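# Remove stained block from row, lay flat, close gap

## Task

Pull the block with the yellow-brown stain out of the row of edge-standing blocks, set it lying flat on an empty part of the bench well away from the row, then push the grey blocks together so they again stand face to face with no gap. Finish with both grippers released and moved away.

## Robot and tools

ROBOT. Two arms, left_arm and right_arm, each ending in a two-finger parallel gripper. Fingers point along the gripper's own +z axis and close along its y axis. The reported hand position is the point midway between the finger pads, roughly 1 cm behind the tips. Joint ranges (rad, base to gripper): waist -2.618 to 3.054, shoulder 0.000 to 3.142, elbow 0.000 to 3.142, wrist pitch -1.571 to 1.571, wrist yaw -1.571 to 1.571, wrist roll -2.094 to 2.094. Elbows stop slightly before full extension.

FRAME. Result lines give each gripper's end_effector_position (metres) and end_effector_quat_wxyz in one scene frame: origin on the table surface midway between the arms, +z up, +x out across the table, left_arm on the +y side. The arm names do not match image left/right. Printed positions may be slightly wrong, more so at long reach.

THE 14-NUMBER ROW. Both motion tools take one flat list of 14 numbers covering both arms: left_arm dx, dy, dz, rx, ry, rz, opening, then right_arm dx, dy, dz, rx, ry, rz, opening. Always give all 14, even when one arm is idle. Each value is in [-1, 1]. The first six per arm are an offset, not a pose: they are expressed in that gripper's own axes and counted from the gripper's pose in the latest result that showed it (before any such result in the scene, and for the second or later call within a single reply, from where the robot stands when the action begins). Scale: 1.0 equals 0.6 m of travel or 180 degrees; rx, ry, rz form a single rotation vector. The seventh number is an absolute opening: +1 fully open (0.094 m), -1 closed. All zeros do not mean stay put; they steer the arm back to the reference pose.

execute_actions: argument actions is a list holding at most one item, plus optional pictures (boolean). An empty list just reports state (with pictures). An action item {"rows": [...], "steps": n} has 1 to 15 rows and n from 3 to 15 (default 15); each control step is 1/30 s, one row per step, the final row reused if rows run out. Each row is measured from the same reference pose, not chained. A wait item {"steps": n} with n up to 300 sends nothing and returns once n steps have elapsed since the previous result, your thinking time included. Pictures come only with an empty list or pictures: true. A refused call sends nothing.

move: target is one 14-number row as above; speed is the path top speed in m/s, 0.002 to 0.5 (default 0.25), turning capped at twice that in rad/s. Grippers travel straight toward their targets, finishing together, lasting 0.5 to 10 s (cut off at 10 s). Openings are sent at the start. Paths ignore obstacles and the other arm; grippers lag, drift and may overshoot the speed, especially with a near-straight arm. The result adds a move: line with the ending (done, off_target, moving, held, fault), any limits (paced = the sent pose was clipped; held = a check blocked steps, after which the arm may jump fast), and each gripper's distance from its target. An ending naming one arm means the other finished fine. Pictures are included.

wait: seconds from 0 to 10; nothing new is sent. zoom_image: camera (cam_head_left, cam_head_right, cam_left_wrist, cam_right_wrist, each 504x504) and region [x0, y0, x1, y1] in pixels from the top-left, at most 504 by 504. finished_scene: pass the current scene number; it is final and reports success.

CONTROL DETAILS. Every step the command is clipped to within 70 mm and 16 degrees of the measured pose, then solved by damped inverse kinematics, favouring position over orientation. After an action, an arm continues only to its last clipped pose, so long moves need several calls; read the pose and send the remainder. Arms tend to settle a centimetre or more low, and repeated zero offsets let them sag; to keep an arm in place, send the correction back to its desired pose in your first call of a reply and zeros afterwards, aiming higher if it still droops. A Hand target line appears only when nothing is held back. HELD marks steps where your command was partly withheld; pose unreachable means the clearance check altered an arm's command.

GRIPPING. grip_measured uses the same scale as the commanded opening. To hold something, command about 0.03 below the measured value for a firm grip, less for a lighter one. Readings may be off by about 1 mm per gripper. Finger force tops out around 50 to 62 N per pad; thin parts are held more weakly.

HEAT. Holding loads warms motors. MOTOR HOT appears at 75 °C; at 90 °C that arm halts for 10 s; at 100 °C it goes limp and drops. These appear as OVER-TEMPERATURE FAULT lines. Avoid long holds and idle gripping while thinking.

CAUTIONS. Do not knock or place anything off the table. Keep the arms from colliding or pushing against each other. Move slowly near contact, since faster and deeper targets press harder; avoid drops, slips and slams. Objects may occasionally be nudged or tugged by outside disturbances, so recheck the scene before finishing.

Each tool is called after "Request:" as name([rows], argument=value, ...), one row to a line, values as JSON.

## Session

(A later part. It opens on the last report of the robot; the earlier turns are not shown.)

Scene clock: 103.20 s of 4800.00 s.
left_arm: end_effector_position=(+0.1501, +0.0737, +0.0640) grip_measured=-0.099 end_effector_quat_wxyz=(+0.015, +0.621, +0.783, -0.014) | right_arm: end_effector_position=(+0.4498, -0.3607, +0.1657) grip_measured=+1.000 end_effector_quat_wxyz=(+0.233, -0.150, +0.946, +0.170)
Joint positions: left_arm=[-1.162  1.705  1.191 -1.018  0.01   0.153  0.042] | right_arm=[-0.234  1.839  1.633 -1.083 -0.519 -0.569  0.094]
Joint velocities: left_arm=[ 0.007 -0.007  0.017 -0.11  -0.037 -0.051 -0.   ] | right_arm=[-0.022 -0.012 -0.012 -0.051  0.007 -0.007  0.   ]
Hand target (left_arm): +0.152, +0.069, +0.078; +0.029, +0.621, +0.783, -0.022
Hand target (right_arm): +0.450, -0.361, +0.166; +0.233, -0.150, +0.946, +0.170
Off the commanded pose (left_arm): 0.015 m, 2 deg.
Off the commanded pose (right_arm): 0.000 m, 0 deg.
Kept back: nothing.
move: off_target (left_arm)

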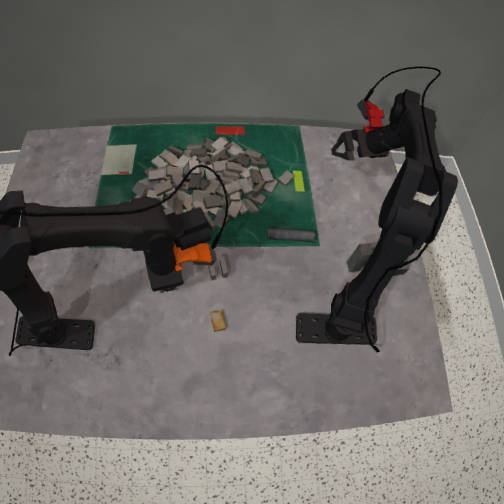

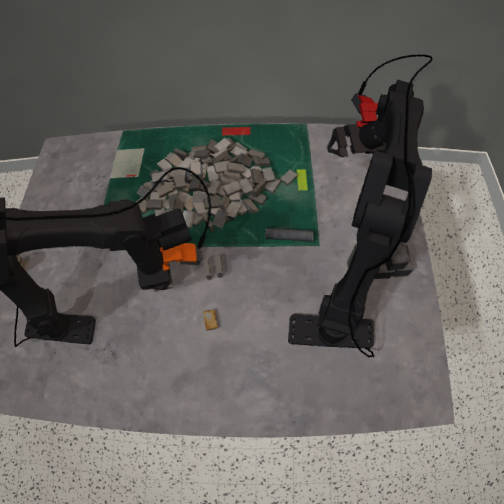

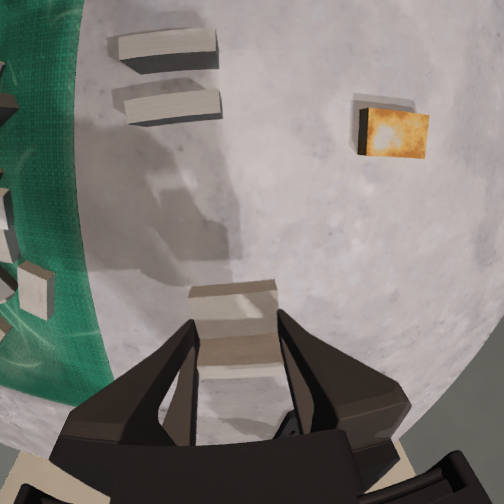

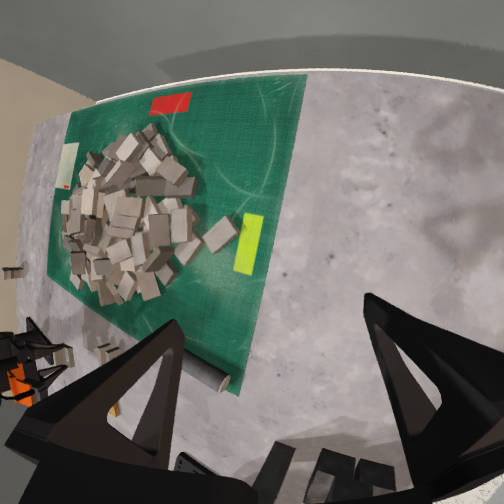

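Request:
move(target=[-0.005,0,0.085,0,0,0,-0.2,0,0,0,0,0,0,1], speed=0.04)

Request:
move(target=[0,0,0,0,0,0,0.5,0,0,0,0,0,0,1])

Request:
move(target=[0.006,0,-0.022,0,0,0,0.5,0,0,0,0,0,0,1], speed=0.03)

Scene clock: 105.00 s of 4800.00 s.
left_arm: end_effector_position=(+0.1515, +0.0701, +0.0241) grip_measured=-0.099 end_effector_quat_wxyz=(+0.014, +0.621, +0.783, -0.014) | right_arm: end_effector_position=(+0.4498, -0.3609, +0.1656) grip_measured=+1.000 end_effector_quat_wxyz=(+0.233, -0.150, +0.946, +0.169)
Joint positions: left_arm=[-1.162  1.772  1.103 -0.863  0.01   0.153  0.042] | right_arm=[-0.234  1.839  1.633 -1.083 -0.518 -0.569  0.094]
Joint velocities: left_arm=[ 0.007  0.002  0.007 -0.066  0.037  0.022 -0.001] | right_arm=[-0.002 -0.007  0.017 -0.037 -0.081  0.007  0.   ]
Hand target (left_arm): +0.151, +0.069, +0.013; +0.015, +0.621, +0.783, -0.014
Hand target (right_arm): +0.450, -0.361, +0.166; +0.233, -0.150, +0.946, +0.170
Off the commanded pose (left_arm): 0.011 m, 0 deg.
Off the commanded pose (right_arm): 0.000 m, 0 deg.
Kept back: nothing.
move: off_target (left_arm)

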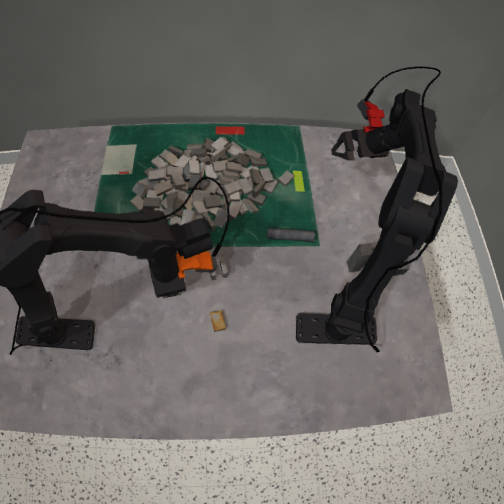

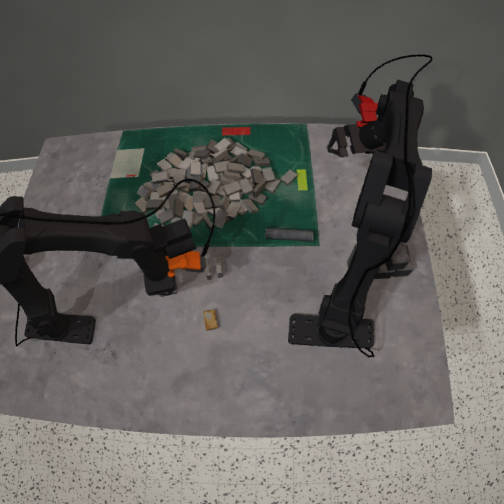

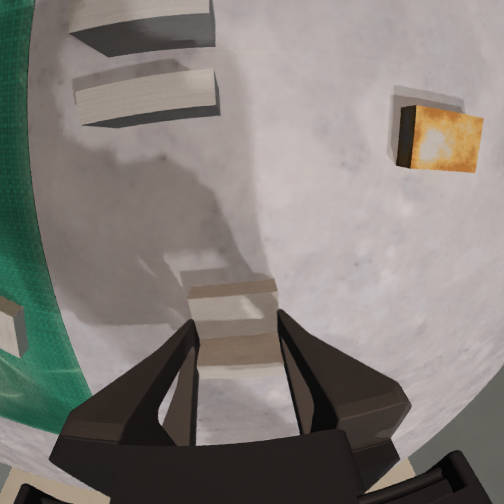

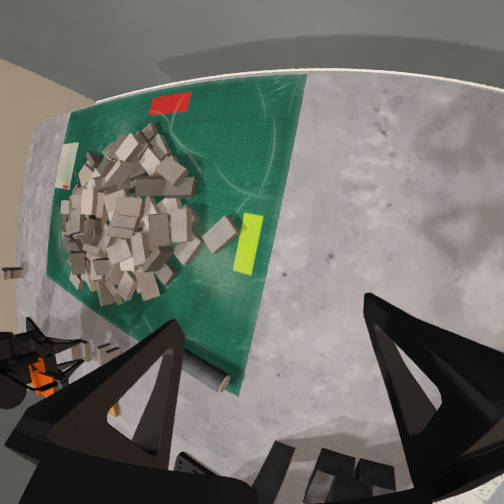

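Scene clock: 105.50 s of 4800.00 s.
left_arm: end_effector_position=(+0.1515, +0.0701, +0.0241) grip_measured=+0.497 end_effector_quat_wxyz=(+0.014, +0.621, +0.783, -0.014) | right_arm: end_effector_position=(+0.4497, -0.3611, +0.1655) grip_measured=+1.000 end_effector_quat_wxyz=(+0.232, -0.149, +0.946, +0.169)
Joint positions: left_arm=[-1.162  1.772  1.103 -0.863  0.01   0.153  0.07 ] | right_arm=[-0.234  1.839  1.633 -1.083 -0.517 -0.569  0.094]
Joint velocities: left_arm=[-0.007 -0.012 -0.002  0.007  0.022 -0.051  0.   ] | right_arm=[ 0.002 -0.012 -0.002  0.007 -0.051  0.022  0.   ]
Hand target (left_arm): +0.152, +0.070, +0.024; +0.014, +0.621, +0.783, -0.014
Hand target (right_arm): +0.450, -0.361, +0.166; +0.233, -0.150, +0.946, +0.169
Off the commanded pose (left_arm): 0.000 m, 0 deg.
Off the commanded pose (right_arm): 0.000 m, 0 deg.
Kept back: nothing.
move: done

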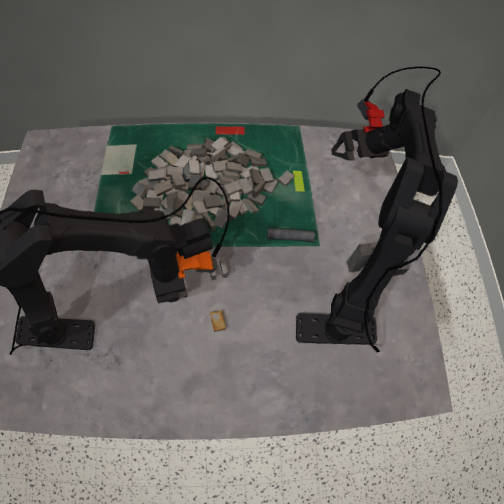

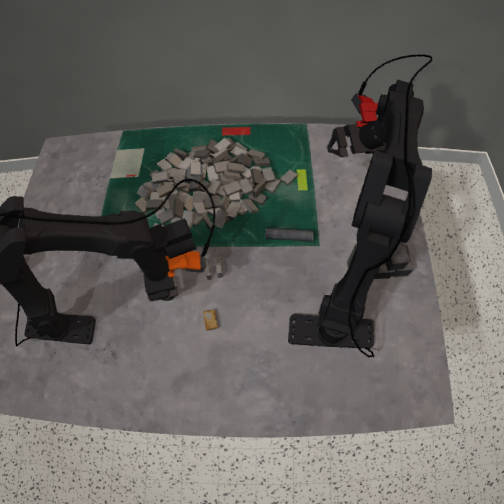

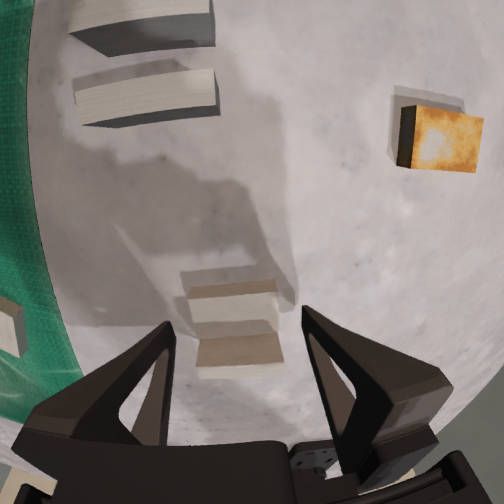

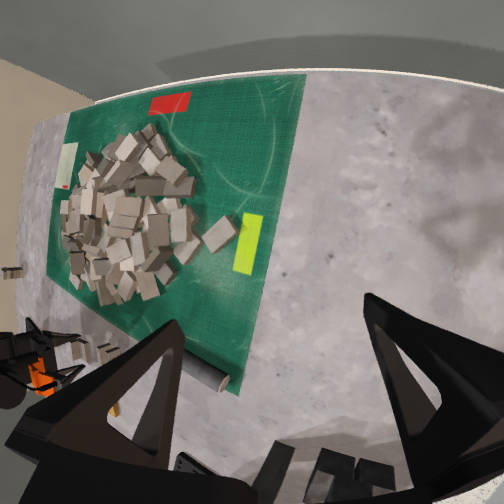

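Scene clock: 106.30 s of 4800.00 s.
left_arm: end_effector_position=(+0.1494, +0.0753, +0.0283) grip_measured=+0.497 end_effector_quat_wxyz=(+0.009, +0.621, +0.783, -0.010) | right_arm: end_effector_position=(+0.4497, -0.3612, +0.1654) grip_measured=+1.000 end_effector_quat_wxyz=(+0.232, -0.149, +0.946, +0.168)
Joint positions: left_arm=[-1.162  1.757  1.103 -0.892  0.01   0.153  0.07 ] | right_arm=[-0.234  1.839  1.633 -1.083 -0.516 -0.569  0.094]
Joint velocities: left_arm=[-0.007  0.022  0.002  0.022  0.022 -0.051 -0.001] | right_arm=[-0.012 -0.012  0.002 -0.051 -0.037 -0.037  0.   ]
Hand target (left_arm): +0.150, +0.074, +0.037; +0.014, +0.621, +0.783, -0.014
Hand target (right_arm): +0.450, -0.361, +0.165; +0.232, -0.149, +0.946, +0.169
Off the commanded pose (left_arm): 0.009 m, 1 deg.
Off the commanded pose (right_arm): 0.000 m, 0 deg.
Kept back: nothing.
move: done

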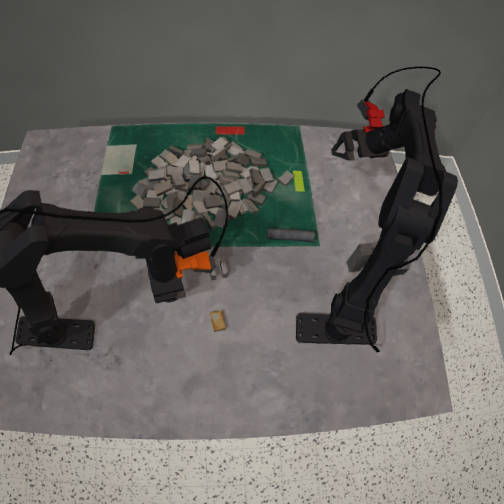

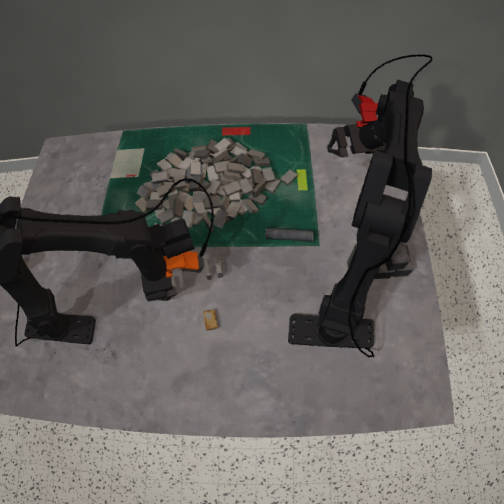

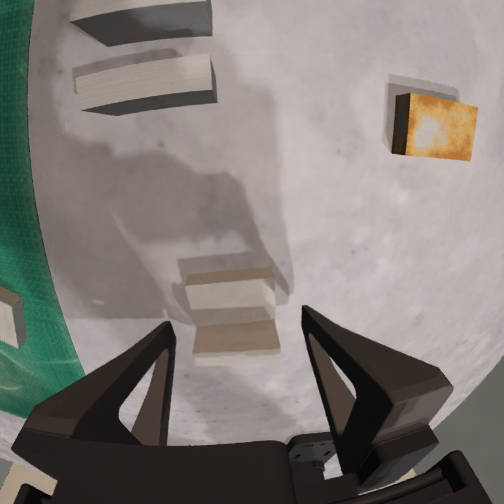

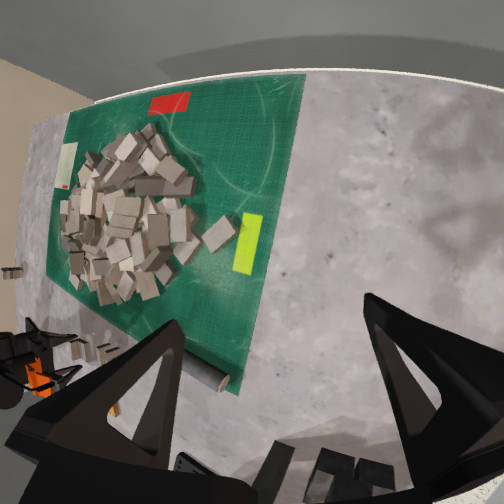

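Rise ~6 mm more, regrip, lift.

Request:
move(target=[-0.012,0,-0.025,0,0,0,0.5,0,0,0,0,0,0,1], speed=0.03)

Request:
move(target=[0,0,0,0,0,0,-0.2,0,0,0,0,0,0,1])

Request:
move(target=[0,0,-0.08,0,0,0,-0.2,0,0,0,0,0,0,1], speed=0.06)

Scene clock: 108.13 s of 4800.00 s.
left_arm: end_effector_position=(+0.1511, +0.0710, +0.0384) grip_measured=+0.497 end_effector_quat_wxyz=(+0.010, +0.621, +0.783, -0.011) | right_arm: end_effector_position=(+0.4497, -0.3614, +0.1653) grip_measured=+1.000 end_effector_quat_wxyz=(+0.232, -0.149, +0.946, +0.168)
Joint positions: left_arm=[-1.162  1.757  1.147 -0.933  0.01   0.153  0.07 ] | right_arm=[-0.234  1.839  1.633 -1.083 -0.514 -0.569  0.094]
Joint velocities: left_arm=[-0.007  0.012 -0.002  0.066 -0.051 -0.037 -0.   ] | right_arm=[ 0.012 -0.017 -0.017  0.051  0.037 -0.051  0.   ]
Hand target (left_arm): +0.151, +0.069, +0.043; +0.009, +0.621, +0.783, -0.011
Hand target (right_arm): +0.450, -0.361, +0.165; +0.232, -0.149, +0.946, +0.168
Off the commanded pose (left_arm): 0.006 m, 0 deg.
Off the commanded pose (right_arm): 0.000 m, 0 deg.
Kept back: nothing.
move: done

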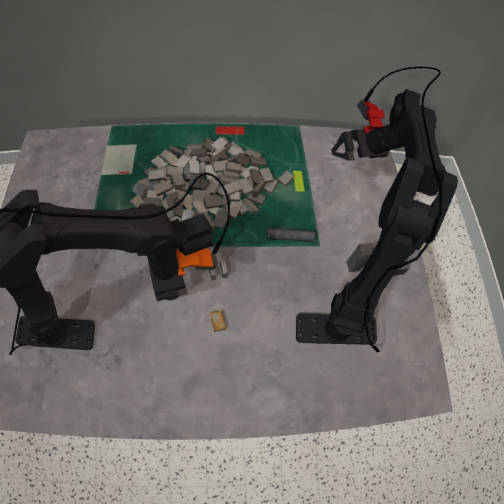

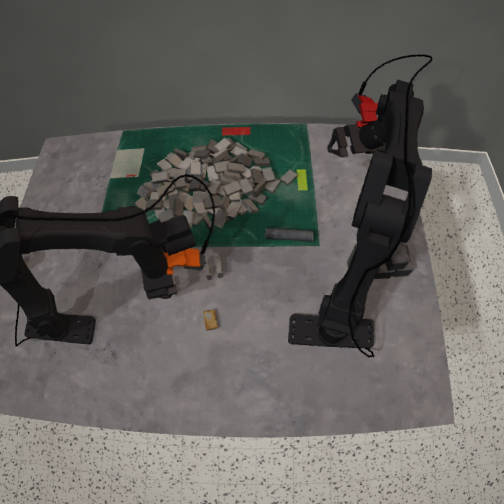

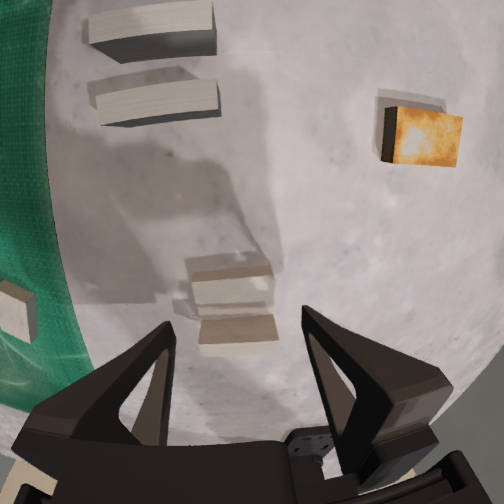

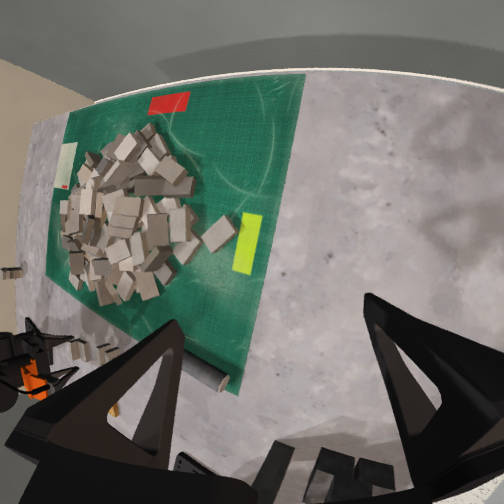

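Scene clock: 108.63 s of 4800.00 s.
left_arm: end_effector_position=(+0.1514, +0.0713, +0.0384) grip_measured=-0.197 end_effector_quat_wxyz=(+0.010, +0.621, +0.783, -0.010) | right_arm: end_effector_position=(+0.4496, -0.3616, +0.1652) grip_measured=+1.000 end_effector_quat_wxyz=(+0.232, -0.149, +0.947, +0.167)
Joint positions: left_arm=[-1.162  1.757  1.147 -0.933  0.008  0.153  0.038] | right_arm=[-0.234  1.839  1.633 -1.083 -0.513 -0.569  0.094]
Joint velocities: left_arm=[-0.017 -0.027  0.002 -0.081 -0.037 -0.051 -0.   ] | right_arm=[-0.012  0.007 -0.012 -0.051 -0.051  0.007  0.   ]
Hand target (left_arm): +0.151, +0.071, +0.038; +0.010, +0.621, +0.783, -0.011
Hand target (right_arm): +0.450, -0.361, +0.165; +0.232, -0.149, +0.946, +0.168
Off the commanded pose (left_arm): 0.000 m, 0 deg.
Off the commanded pose (right_arm): 0.000 m, 0 deg.
Kept back: nothing.
move: done

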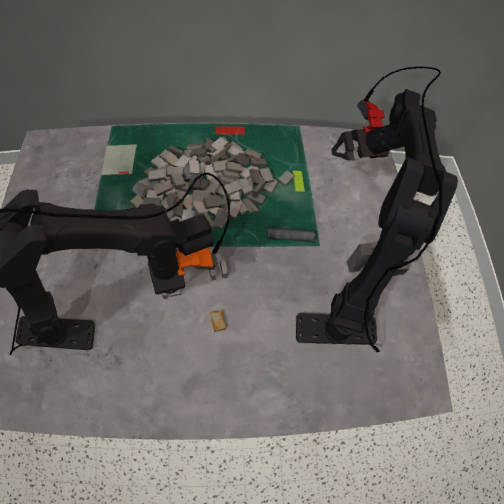

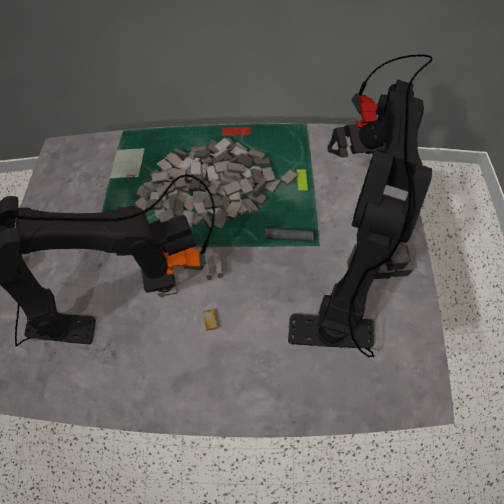

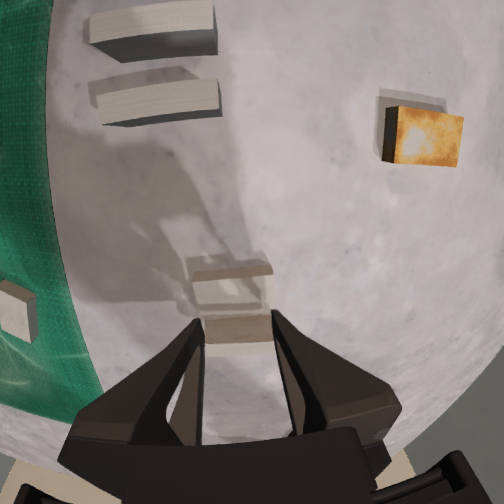

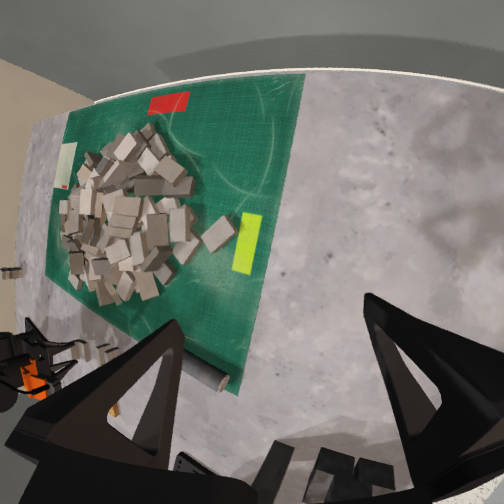

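Scene clock: 109.93 s of 4800.00 s.
left_arm: end_effector_position=(+0.1502, +0.0753, +0.0751) grip_measured=-0.197 end_effector_quat_wxyz=(+0.001, +0.621, +0.783, -0.004) | right_arm: end_effector_position=(+0.4496, -0.3618, +0.1651) grip_measured=+1.000 end_effector_quat_wxyz=(+0.231, -0.149, +0.947, +0.167)
Joint positions: left_arm=[-1.162  1.721  1.256 -1.101  0.006  0.153  0.038] | right_arm=[-0.234  1.839  1.633 -1.083 -0.512 -0.569  0.094]
Joint velocities: left_arm=[ 0.007 -0.002  0.007 -0.037 -0.007 -0.066  0.001] | right_arm=[ 0.002 -0.007 -0.017 -0.022 -0.051  0.007  0.   ]
Hand target (left_arm): +0.151, +0.073, +0.086; +0.010, +0.621, +0.783, -0.010
Hand target (right_arm): +0.450, -0.362, +0.165; +0.232, -0.149, +0.947, +0.167
Off the commanded pose (left_arm): 0.012 m, 1 deg.
Off the commanded pose (right_arm): 0.000 m, 0 deg.
Kept back: nothing.
move: off_target (left_arm)

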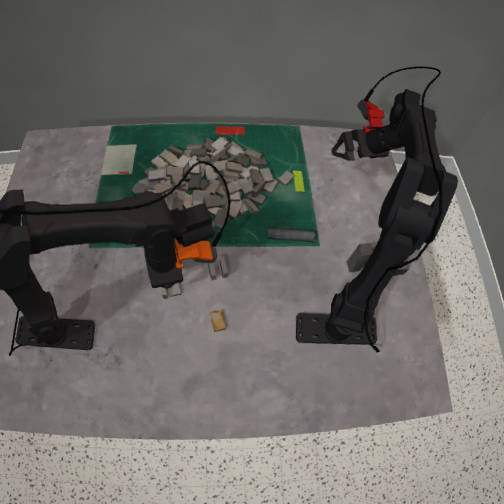

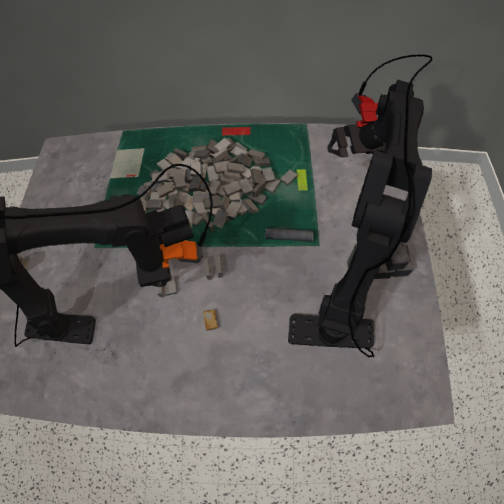

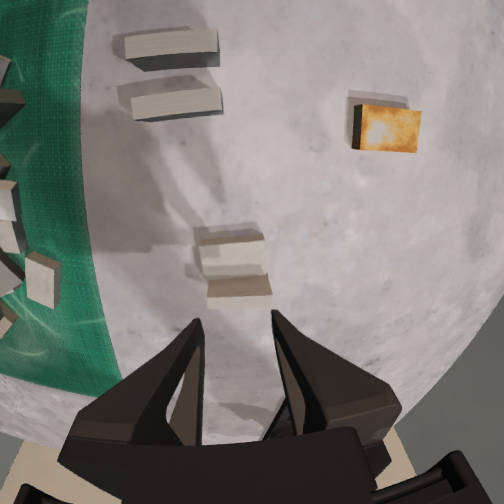

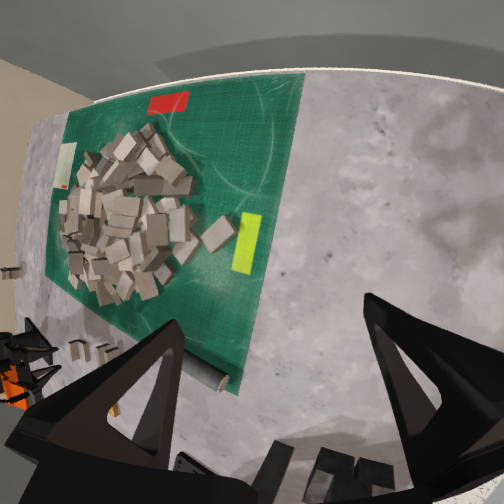

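Request:
move(target=[0,0,0,0,0,0,0.5,0,0,0,0,0,0,1])

Scene clock: 111.03 s of 4800.00 s.
left_arm: end_effector_position=(+0.1500, +0.0756, +0.0751) grip_measured=+0.497 end_effector_quat_wxyz=(+0.000, +0.621, +0.783, -0.003) | right_arm: end_effector_position=(+0.4496, -0.3619, +0.1650) grip_measured=+1.000 end_effector_quat_wxyz=(+0.231, -0.149, +0.947, +0.166)
Joint positions: left_arm=[-1.162  1.721  1.256 -1.103  0.006  0.153  0.07 ] | right_arm=[-0.234  1.839  1.633 -1.083 -0.511 -0.569  0.094]
Joint velocities: left_arm=[-0.007 -0.007 -0.002 -0.022  0.066 -0.007  0.001] | right_arm=[ 0.012  0.002  0.002 -0.051  0.022  0.051  0.   ]
Hand target (left_arm): +0.150, +0.075, +0.075; +0.001, +0.621, +0.783, -0.004
Hand target (right_arm): +0.450, -0.362, +0.165; +0.231, -0.149, +0.947, +0.167
Off the commanded pose (left_arm): 0.000 m, 0 deg.
Off the commanded pose (right_arm): 0.000 m, 0 deg.
Kept back: nothing.
move: done

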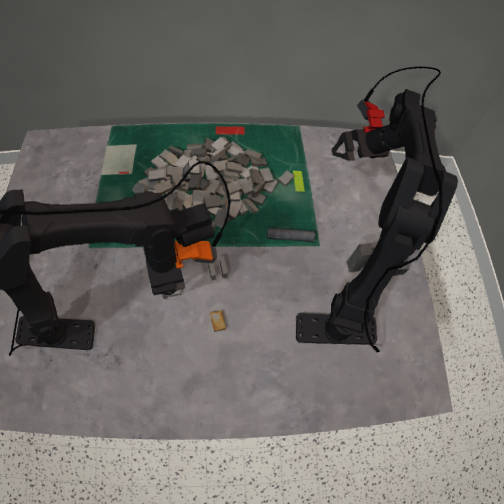

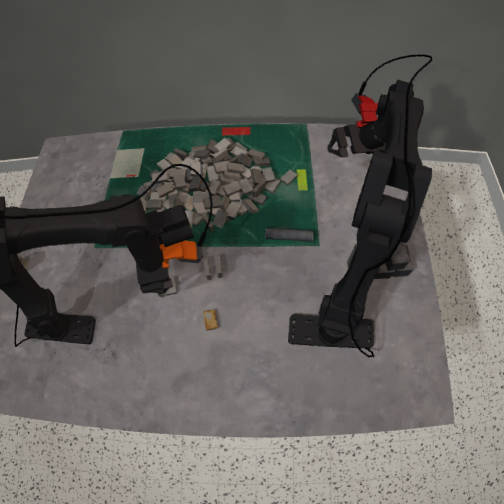

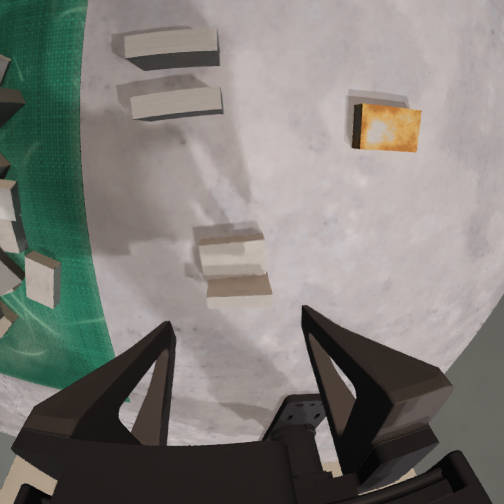

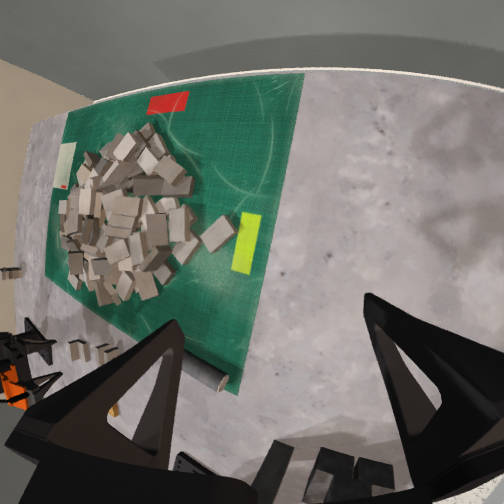

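Request:
move(target=[0.012,0,0.085,0,0,0,0.5,0,0,0,0,0,0,1], speed=0.1)

Scene clock: 112.37 s of 4800.00 s.
left_arm: end_effector_position=(+0.1485, +0.0793, +0.0321) grip_measured=+0.497 end_effector_quat_wxyz=(+0.007, +0.621, +0.783, -0.007) | right_arm: end_effector_position=(+0.4495, -0.3621, +0.1649) grip_measured=+1.000 end_effector_quat_wxyz=(+0.231, -0.149, +0.947, +0.166)
Joint positions: left_arm=[-1.162  1.743  1.103 -0.912  0.006  0.153  0.07 ] | right_arm=[-0.234  1.839  1.633 -1.083 -0.51  -0.569  0.094]
Joint velocities: left_arm=[-0.017  0.002 -0.027 -0.007 -0.037  0.007  0.001] | right_arm=[-0.002 -0.002 -0.022  0.007 -0.007  0.022  0.   ]
Hand target (left_arm): +0.149, +0.083, +0.024; +0.000, +0.621, +0.783, -0.003
Hand target (right_arm): +0.450, -0.362, +0.165; +0.231, -0.149, +0.947, +0.166
Off the commanded pose (left_arm): 0.009 m, 1 deg.
Off the commanded pose (right_arm): 0.000 m, 0 deg.
Kept back: nothing.
move: done

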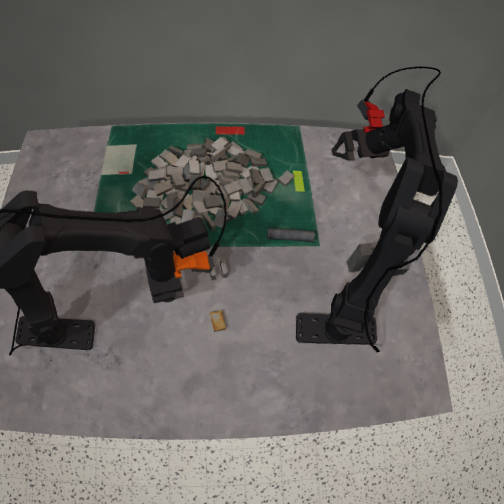

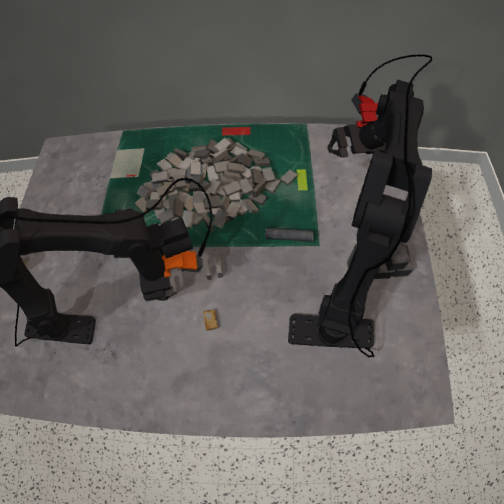

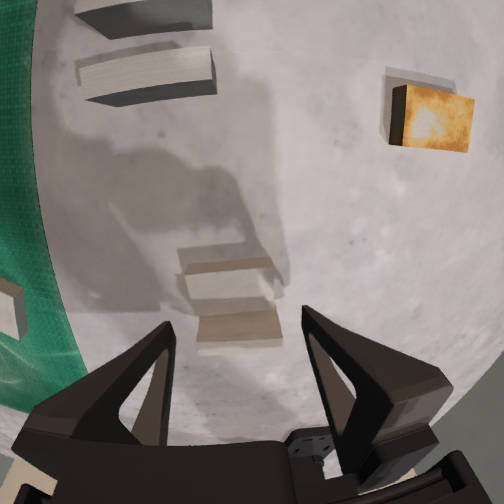

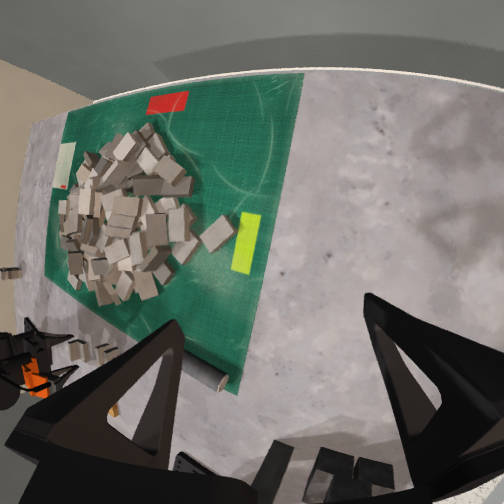

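Top at y≈348: good.

Request:
move(target=[0,0,0,0,0,0,-0.2,0,0,0,0,0,0,1])

Scene clock: 113.30 s of 4800.00 s.
left_arm: end_effector_position=(+0.1486, +0.0789, +0.0321) grip_measured=-0.091 end_effector_quat_wxyz=(+0.007, +0.621, +0.783, -0.008) | right_arm: end_effector_position=(+0.4495, -0.3623, +0.1648) grip_measured=+1.000 end_effector_quat_wxyz=(+0.231, -0.149, +0.947, +0.165)
Joint positions: left_arm=[-1.162  1.743  1.103 -0.911  0.006  0.153  0.043] | right_arm=[-0.234  1.839  1.633 -1.083 -0.509 -0.569  0.094]
Joint velocities: left_arm=[-0.002 -0.032 -0.002 -0.051 -0.022 -0.081 -0.001] | right_arm=[ 0.007  0.017 -0.017 -0.037 -0.007  0.007  0.   ]
Hand target (left_arm): +0.149, +0.079, +0.032; +0.007, +0.621, +0.783, -0.007
Hand target (right_arm): +0.450, -0.362, +0.165; +0.231, -0.149, +0.947, +0.166
Off the commanded pose (left_arm): 0.000 m, 0 deg.
Off the commanded pose (right_arm): 0.000 m, 0 deg.
Kept back: nothing.
move: done

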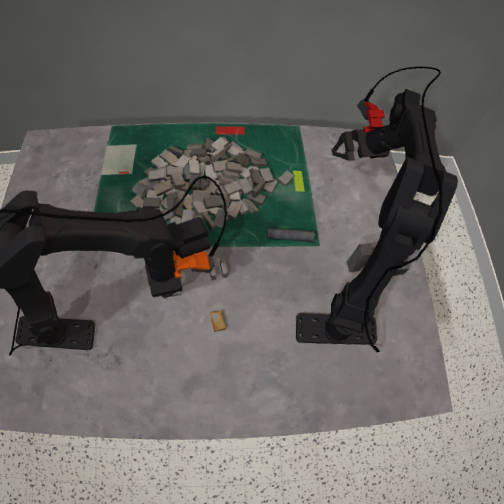

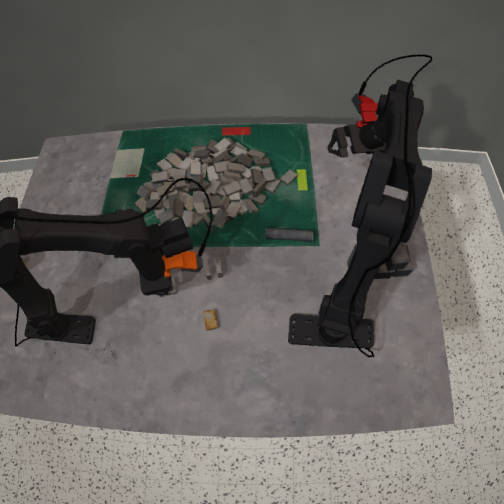

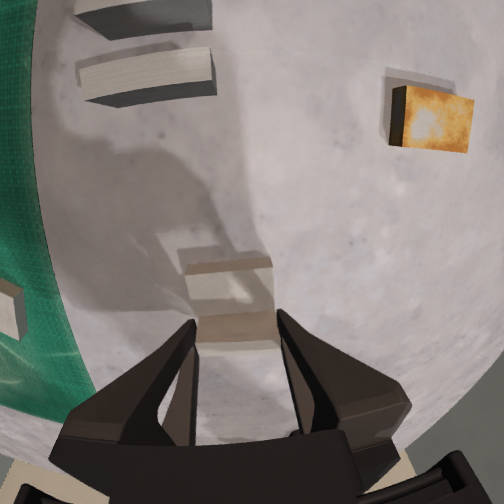

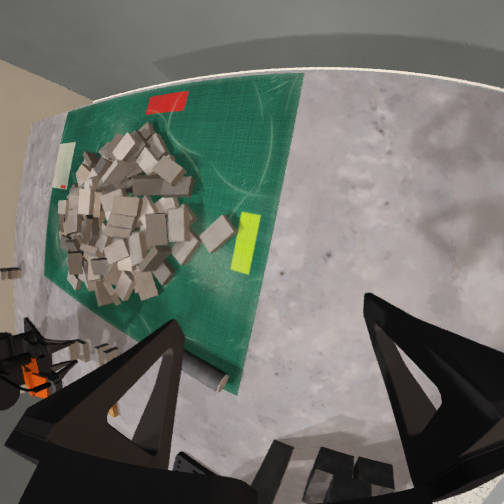

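Request:
move(target=[0,0,-0.075,0,0,0,-0.2,0,0,0,0,0,0,1])

Request:
execute_actions(actions=[], pictures=false)

Scene clock: 114.53 s of 4800.00 s.
left_arm: end_effector_position=(+0.1474, +0.0820, +0.0671) grip_measured=-0.091 end_effector_quat_wxyz=(-0.000, +0.621, +0.783, -0.003) | right_arm: end_effector_position=(+0.4495, -0.3625, +0.1647) grip_measured=+1.000 end_effector_quat_wxyz=(+0.231, -0.149, +0.947, +0.165)
Joint positions: left_arm=[-1.162  1.703  1.203 -1.068  0.006  0.153  0.043] | right_arm=[-0.234  1.839  1.633 -1.083 -0.508 -0.569  0.094]
Joint velocities: left_arm=[-0.022  0.007 -0.017 -0.051 -0.11   0.081 -0.   ] | right_arm=[-0.022  0.007  0.002  0.037  0.051 -0.007  0.   ]
Hand target (left_arm): +0.148, +0.080, +0.077; +0.007, +0.621, +0.783, -0.008
Hand target (right_arm): +0.450, -0.362, +0.165; +0.231, -0.149, +0.947, +0.165
Off the commanded pose (left_arm): 0.010 m, 1 deg.
Off the commanded pose (right_arm): 0.000 m, 0 deg.
Kept back: nothing.
move: done

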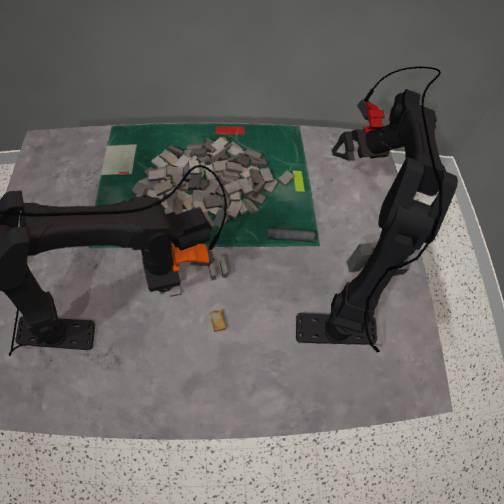

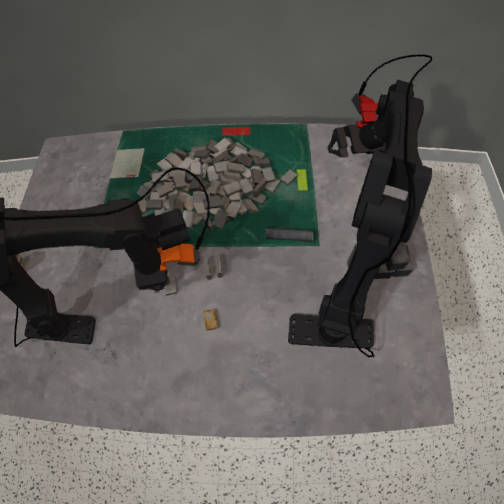

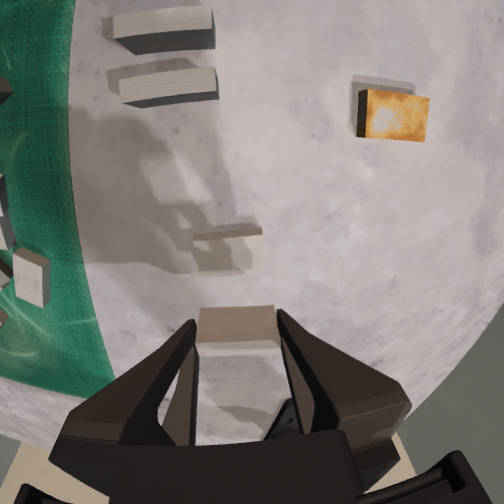

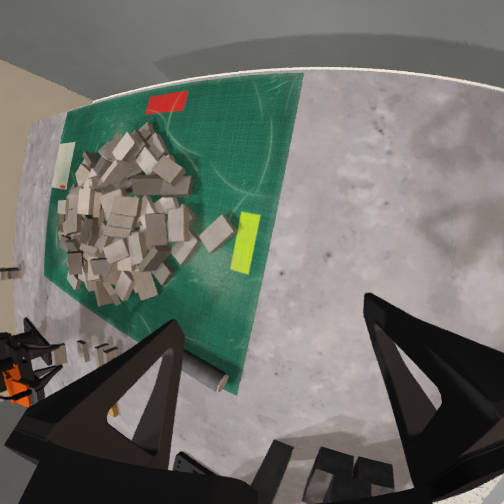

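Scene clock: 114.53 s of 4800.00 s.
left_arm: end_effector_position=(+0.1474, +0.0820, +0.0671) grip_measured=-0.091 end_effector_quat_wxyz=(-0.000, +0.621, +0.783, -0.003) | right_arm: end_effector_position=(+0.4495, -0.3625, +0.1647) grip_measured=+1.000 end_effector_quat_wxyz=(+0.231, -0.149, +0.947, +0.165)
Joint positions: left_arm=[-1.162  1.703  1.203 -1.068  0.006  0.153  0.043] | right_arm=[-0.234  1.839  1.633 -1.083 -0.508 -0.569  0.094]
Joint velocities: left_arm=[-0.022  0.007 -0.017 -0.051 -0.11   0.081 -0.   ] | right_arm=[-0.022  0.007  0.002  0.037  0.051 -0.007  0.   ]
Hand target (left_arm): +0.148, +0.080, +0.077; +0.007, +0.621, +0.783, -0.008
Hand target (right_arm): +0.450, -0.362, +0.165; +0.231, -0.149, +0.947, +0.165
Off the commanded pose (left_arm): 0.010 m, 1 deg.
Off the commanded pose (right_arm): 0.000 m, 0 deg.
Kept back: nothing.

Request:
move(target=[-0.31,0.036,-0.02,0,0,0,-0.2,0,0,0,0,0,0,1])

Scene clock: 116.47 s of 4800.00 s.
left_arm: end_effector_position=(+0.2172, -0.0914, +0.0783) grip_measured=-0.091 end_effector_quat_wxyz=(+0.005, +0.621, +0.784, -0.006) | right_arm: end_effector_position=(+0.4495, -0.3626, +0.1647) grip_measured=+1.000 end_effector_quat_wxyz=(+0.230, -0.149, +0.947, +0.164)
Joint positions: left_arm=[-1.162  2.536  2.527 -1.547  0.006  0.151  0.043] | right_arm=[-0.234  1.839  1.633 -1.083 -0.507 -0.569  0.094]
Joint velocities: left_arm=[-0.002  0.022 -0.022  0.022  0.037  0.007  0.001] | right_arm=[-0.002  0.002 -0.007  0.007  0.007 -0.022  0.   ]
Hand target (left_arm): +0.211, -0.093, +0.078; +0.001, +0.622, +0.783, -0.004
Hand target (right_arm): +0.449, -0.362, +0.165; +0.231, -0.149, +0.947, +0.165
Off the commanded pose (left_arm): 0.007 m, 1 deg.
Off the commanded pose (right_arm): 0.000 m, 0 deg.
joint sent to its limit (left arm) — the command would take joint 4 (wrist pitch) past its lower limit, so that joint was sent only as far as its limit.
Kept back: nothing.
move: done

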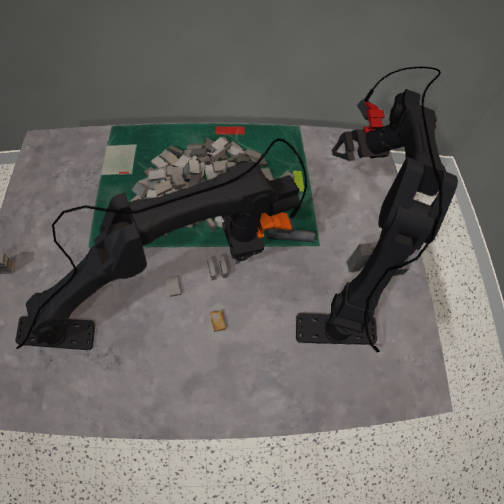

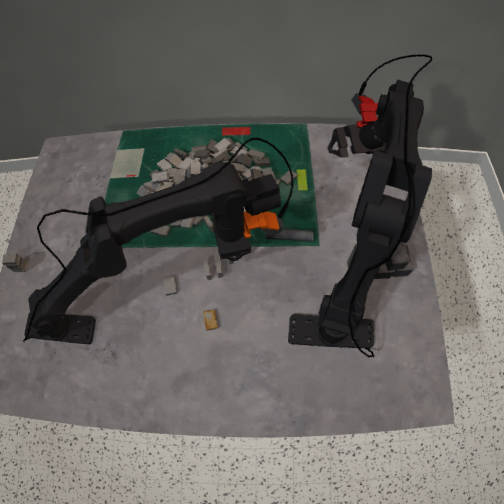

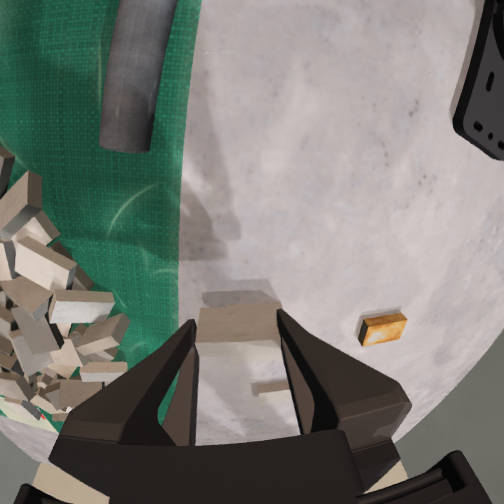

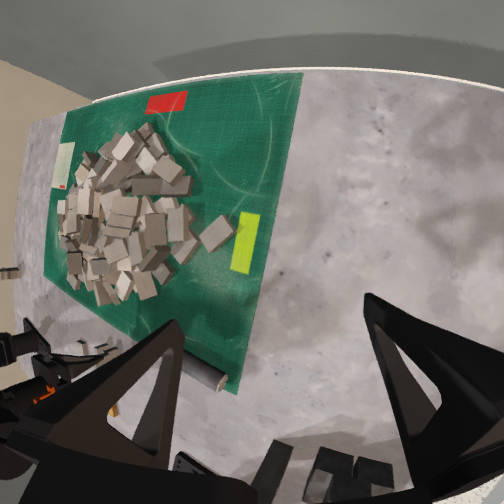

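Request:
move(target=[0.142,-0.02,0.02,0,0,0,-0.2,0,0,0,0,0,0,1])

Scene clock: 117.87 s of 4800.00 s.
left_arm: end_effector_position=(+0.1868, -0.0119, +0.0617) grip_measured=-0.091 end_effector_quat_wxyz=(-0.001, +0.621, +0.784, +0.002) | right_arm: end_effector_position=(+0.4494, -0.3628, +0.1646) grip_measured=+1.000 end_effector_quat_wxyz=(+0.230, -0.149, +0.948, +0.164)
Joint positions: left_arm=[-1.162  2.097  1.711 -1.189 -0.002  0.151  0.043] | right_arm=[-0.234  1.839  1.633 -1.083 -0.506 -0.569  0.094]
Joint velocities: left_arm=[-0.007 -0.017 -0.017 -0.022 -0.007 -0.037  0.   ] | right_arm=[-0.007 -0.012 -0.007 -0.007 -0.022 -0.037  0.   ]
Hand target (left_arm): +0.186, -0.012, +0.066; +0.005, +0.621, +0.784, -0.006
Hand target (right_arm): +0.449, -0.363, +0.165; +0.230, -0.149, +0.947, +0.164
Off the commanded pose (left_arm): 0.004 m, 1 deg.
Off the commanded pose (right_arm): 0.000 m, 0 deg.
Kept back: nothing.
move: done

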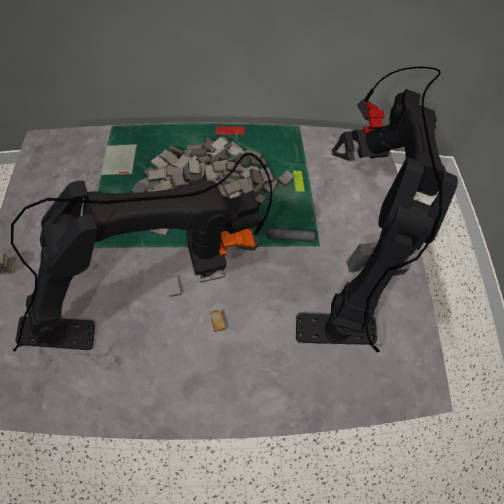

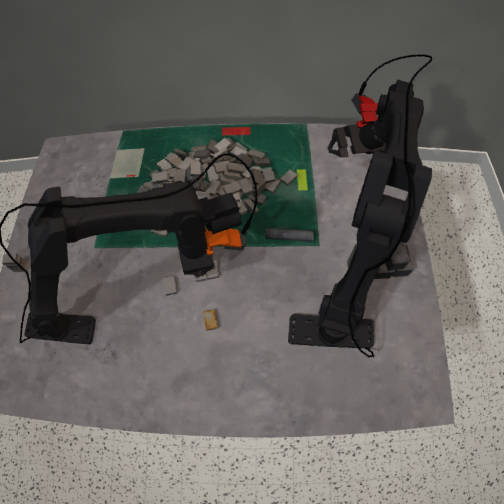

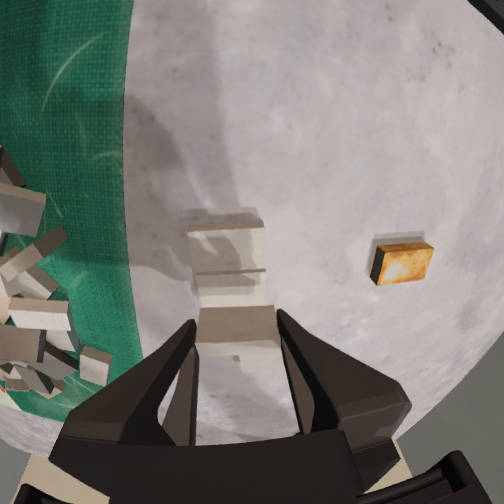

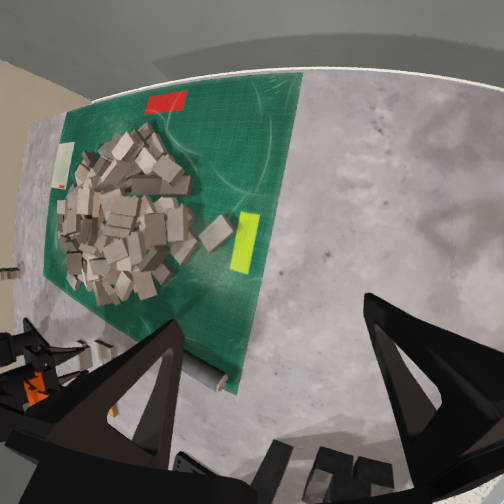

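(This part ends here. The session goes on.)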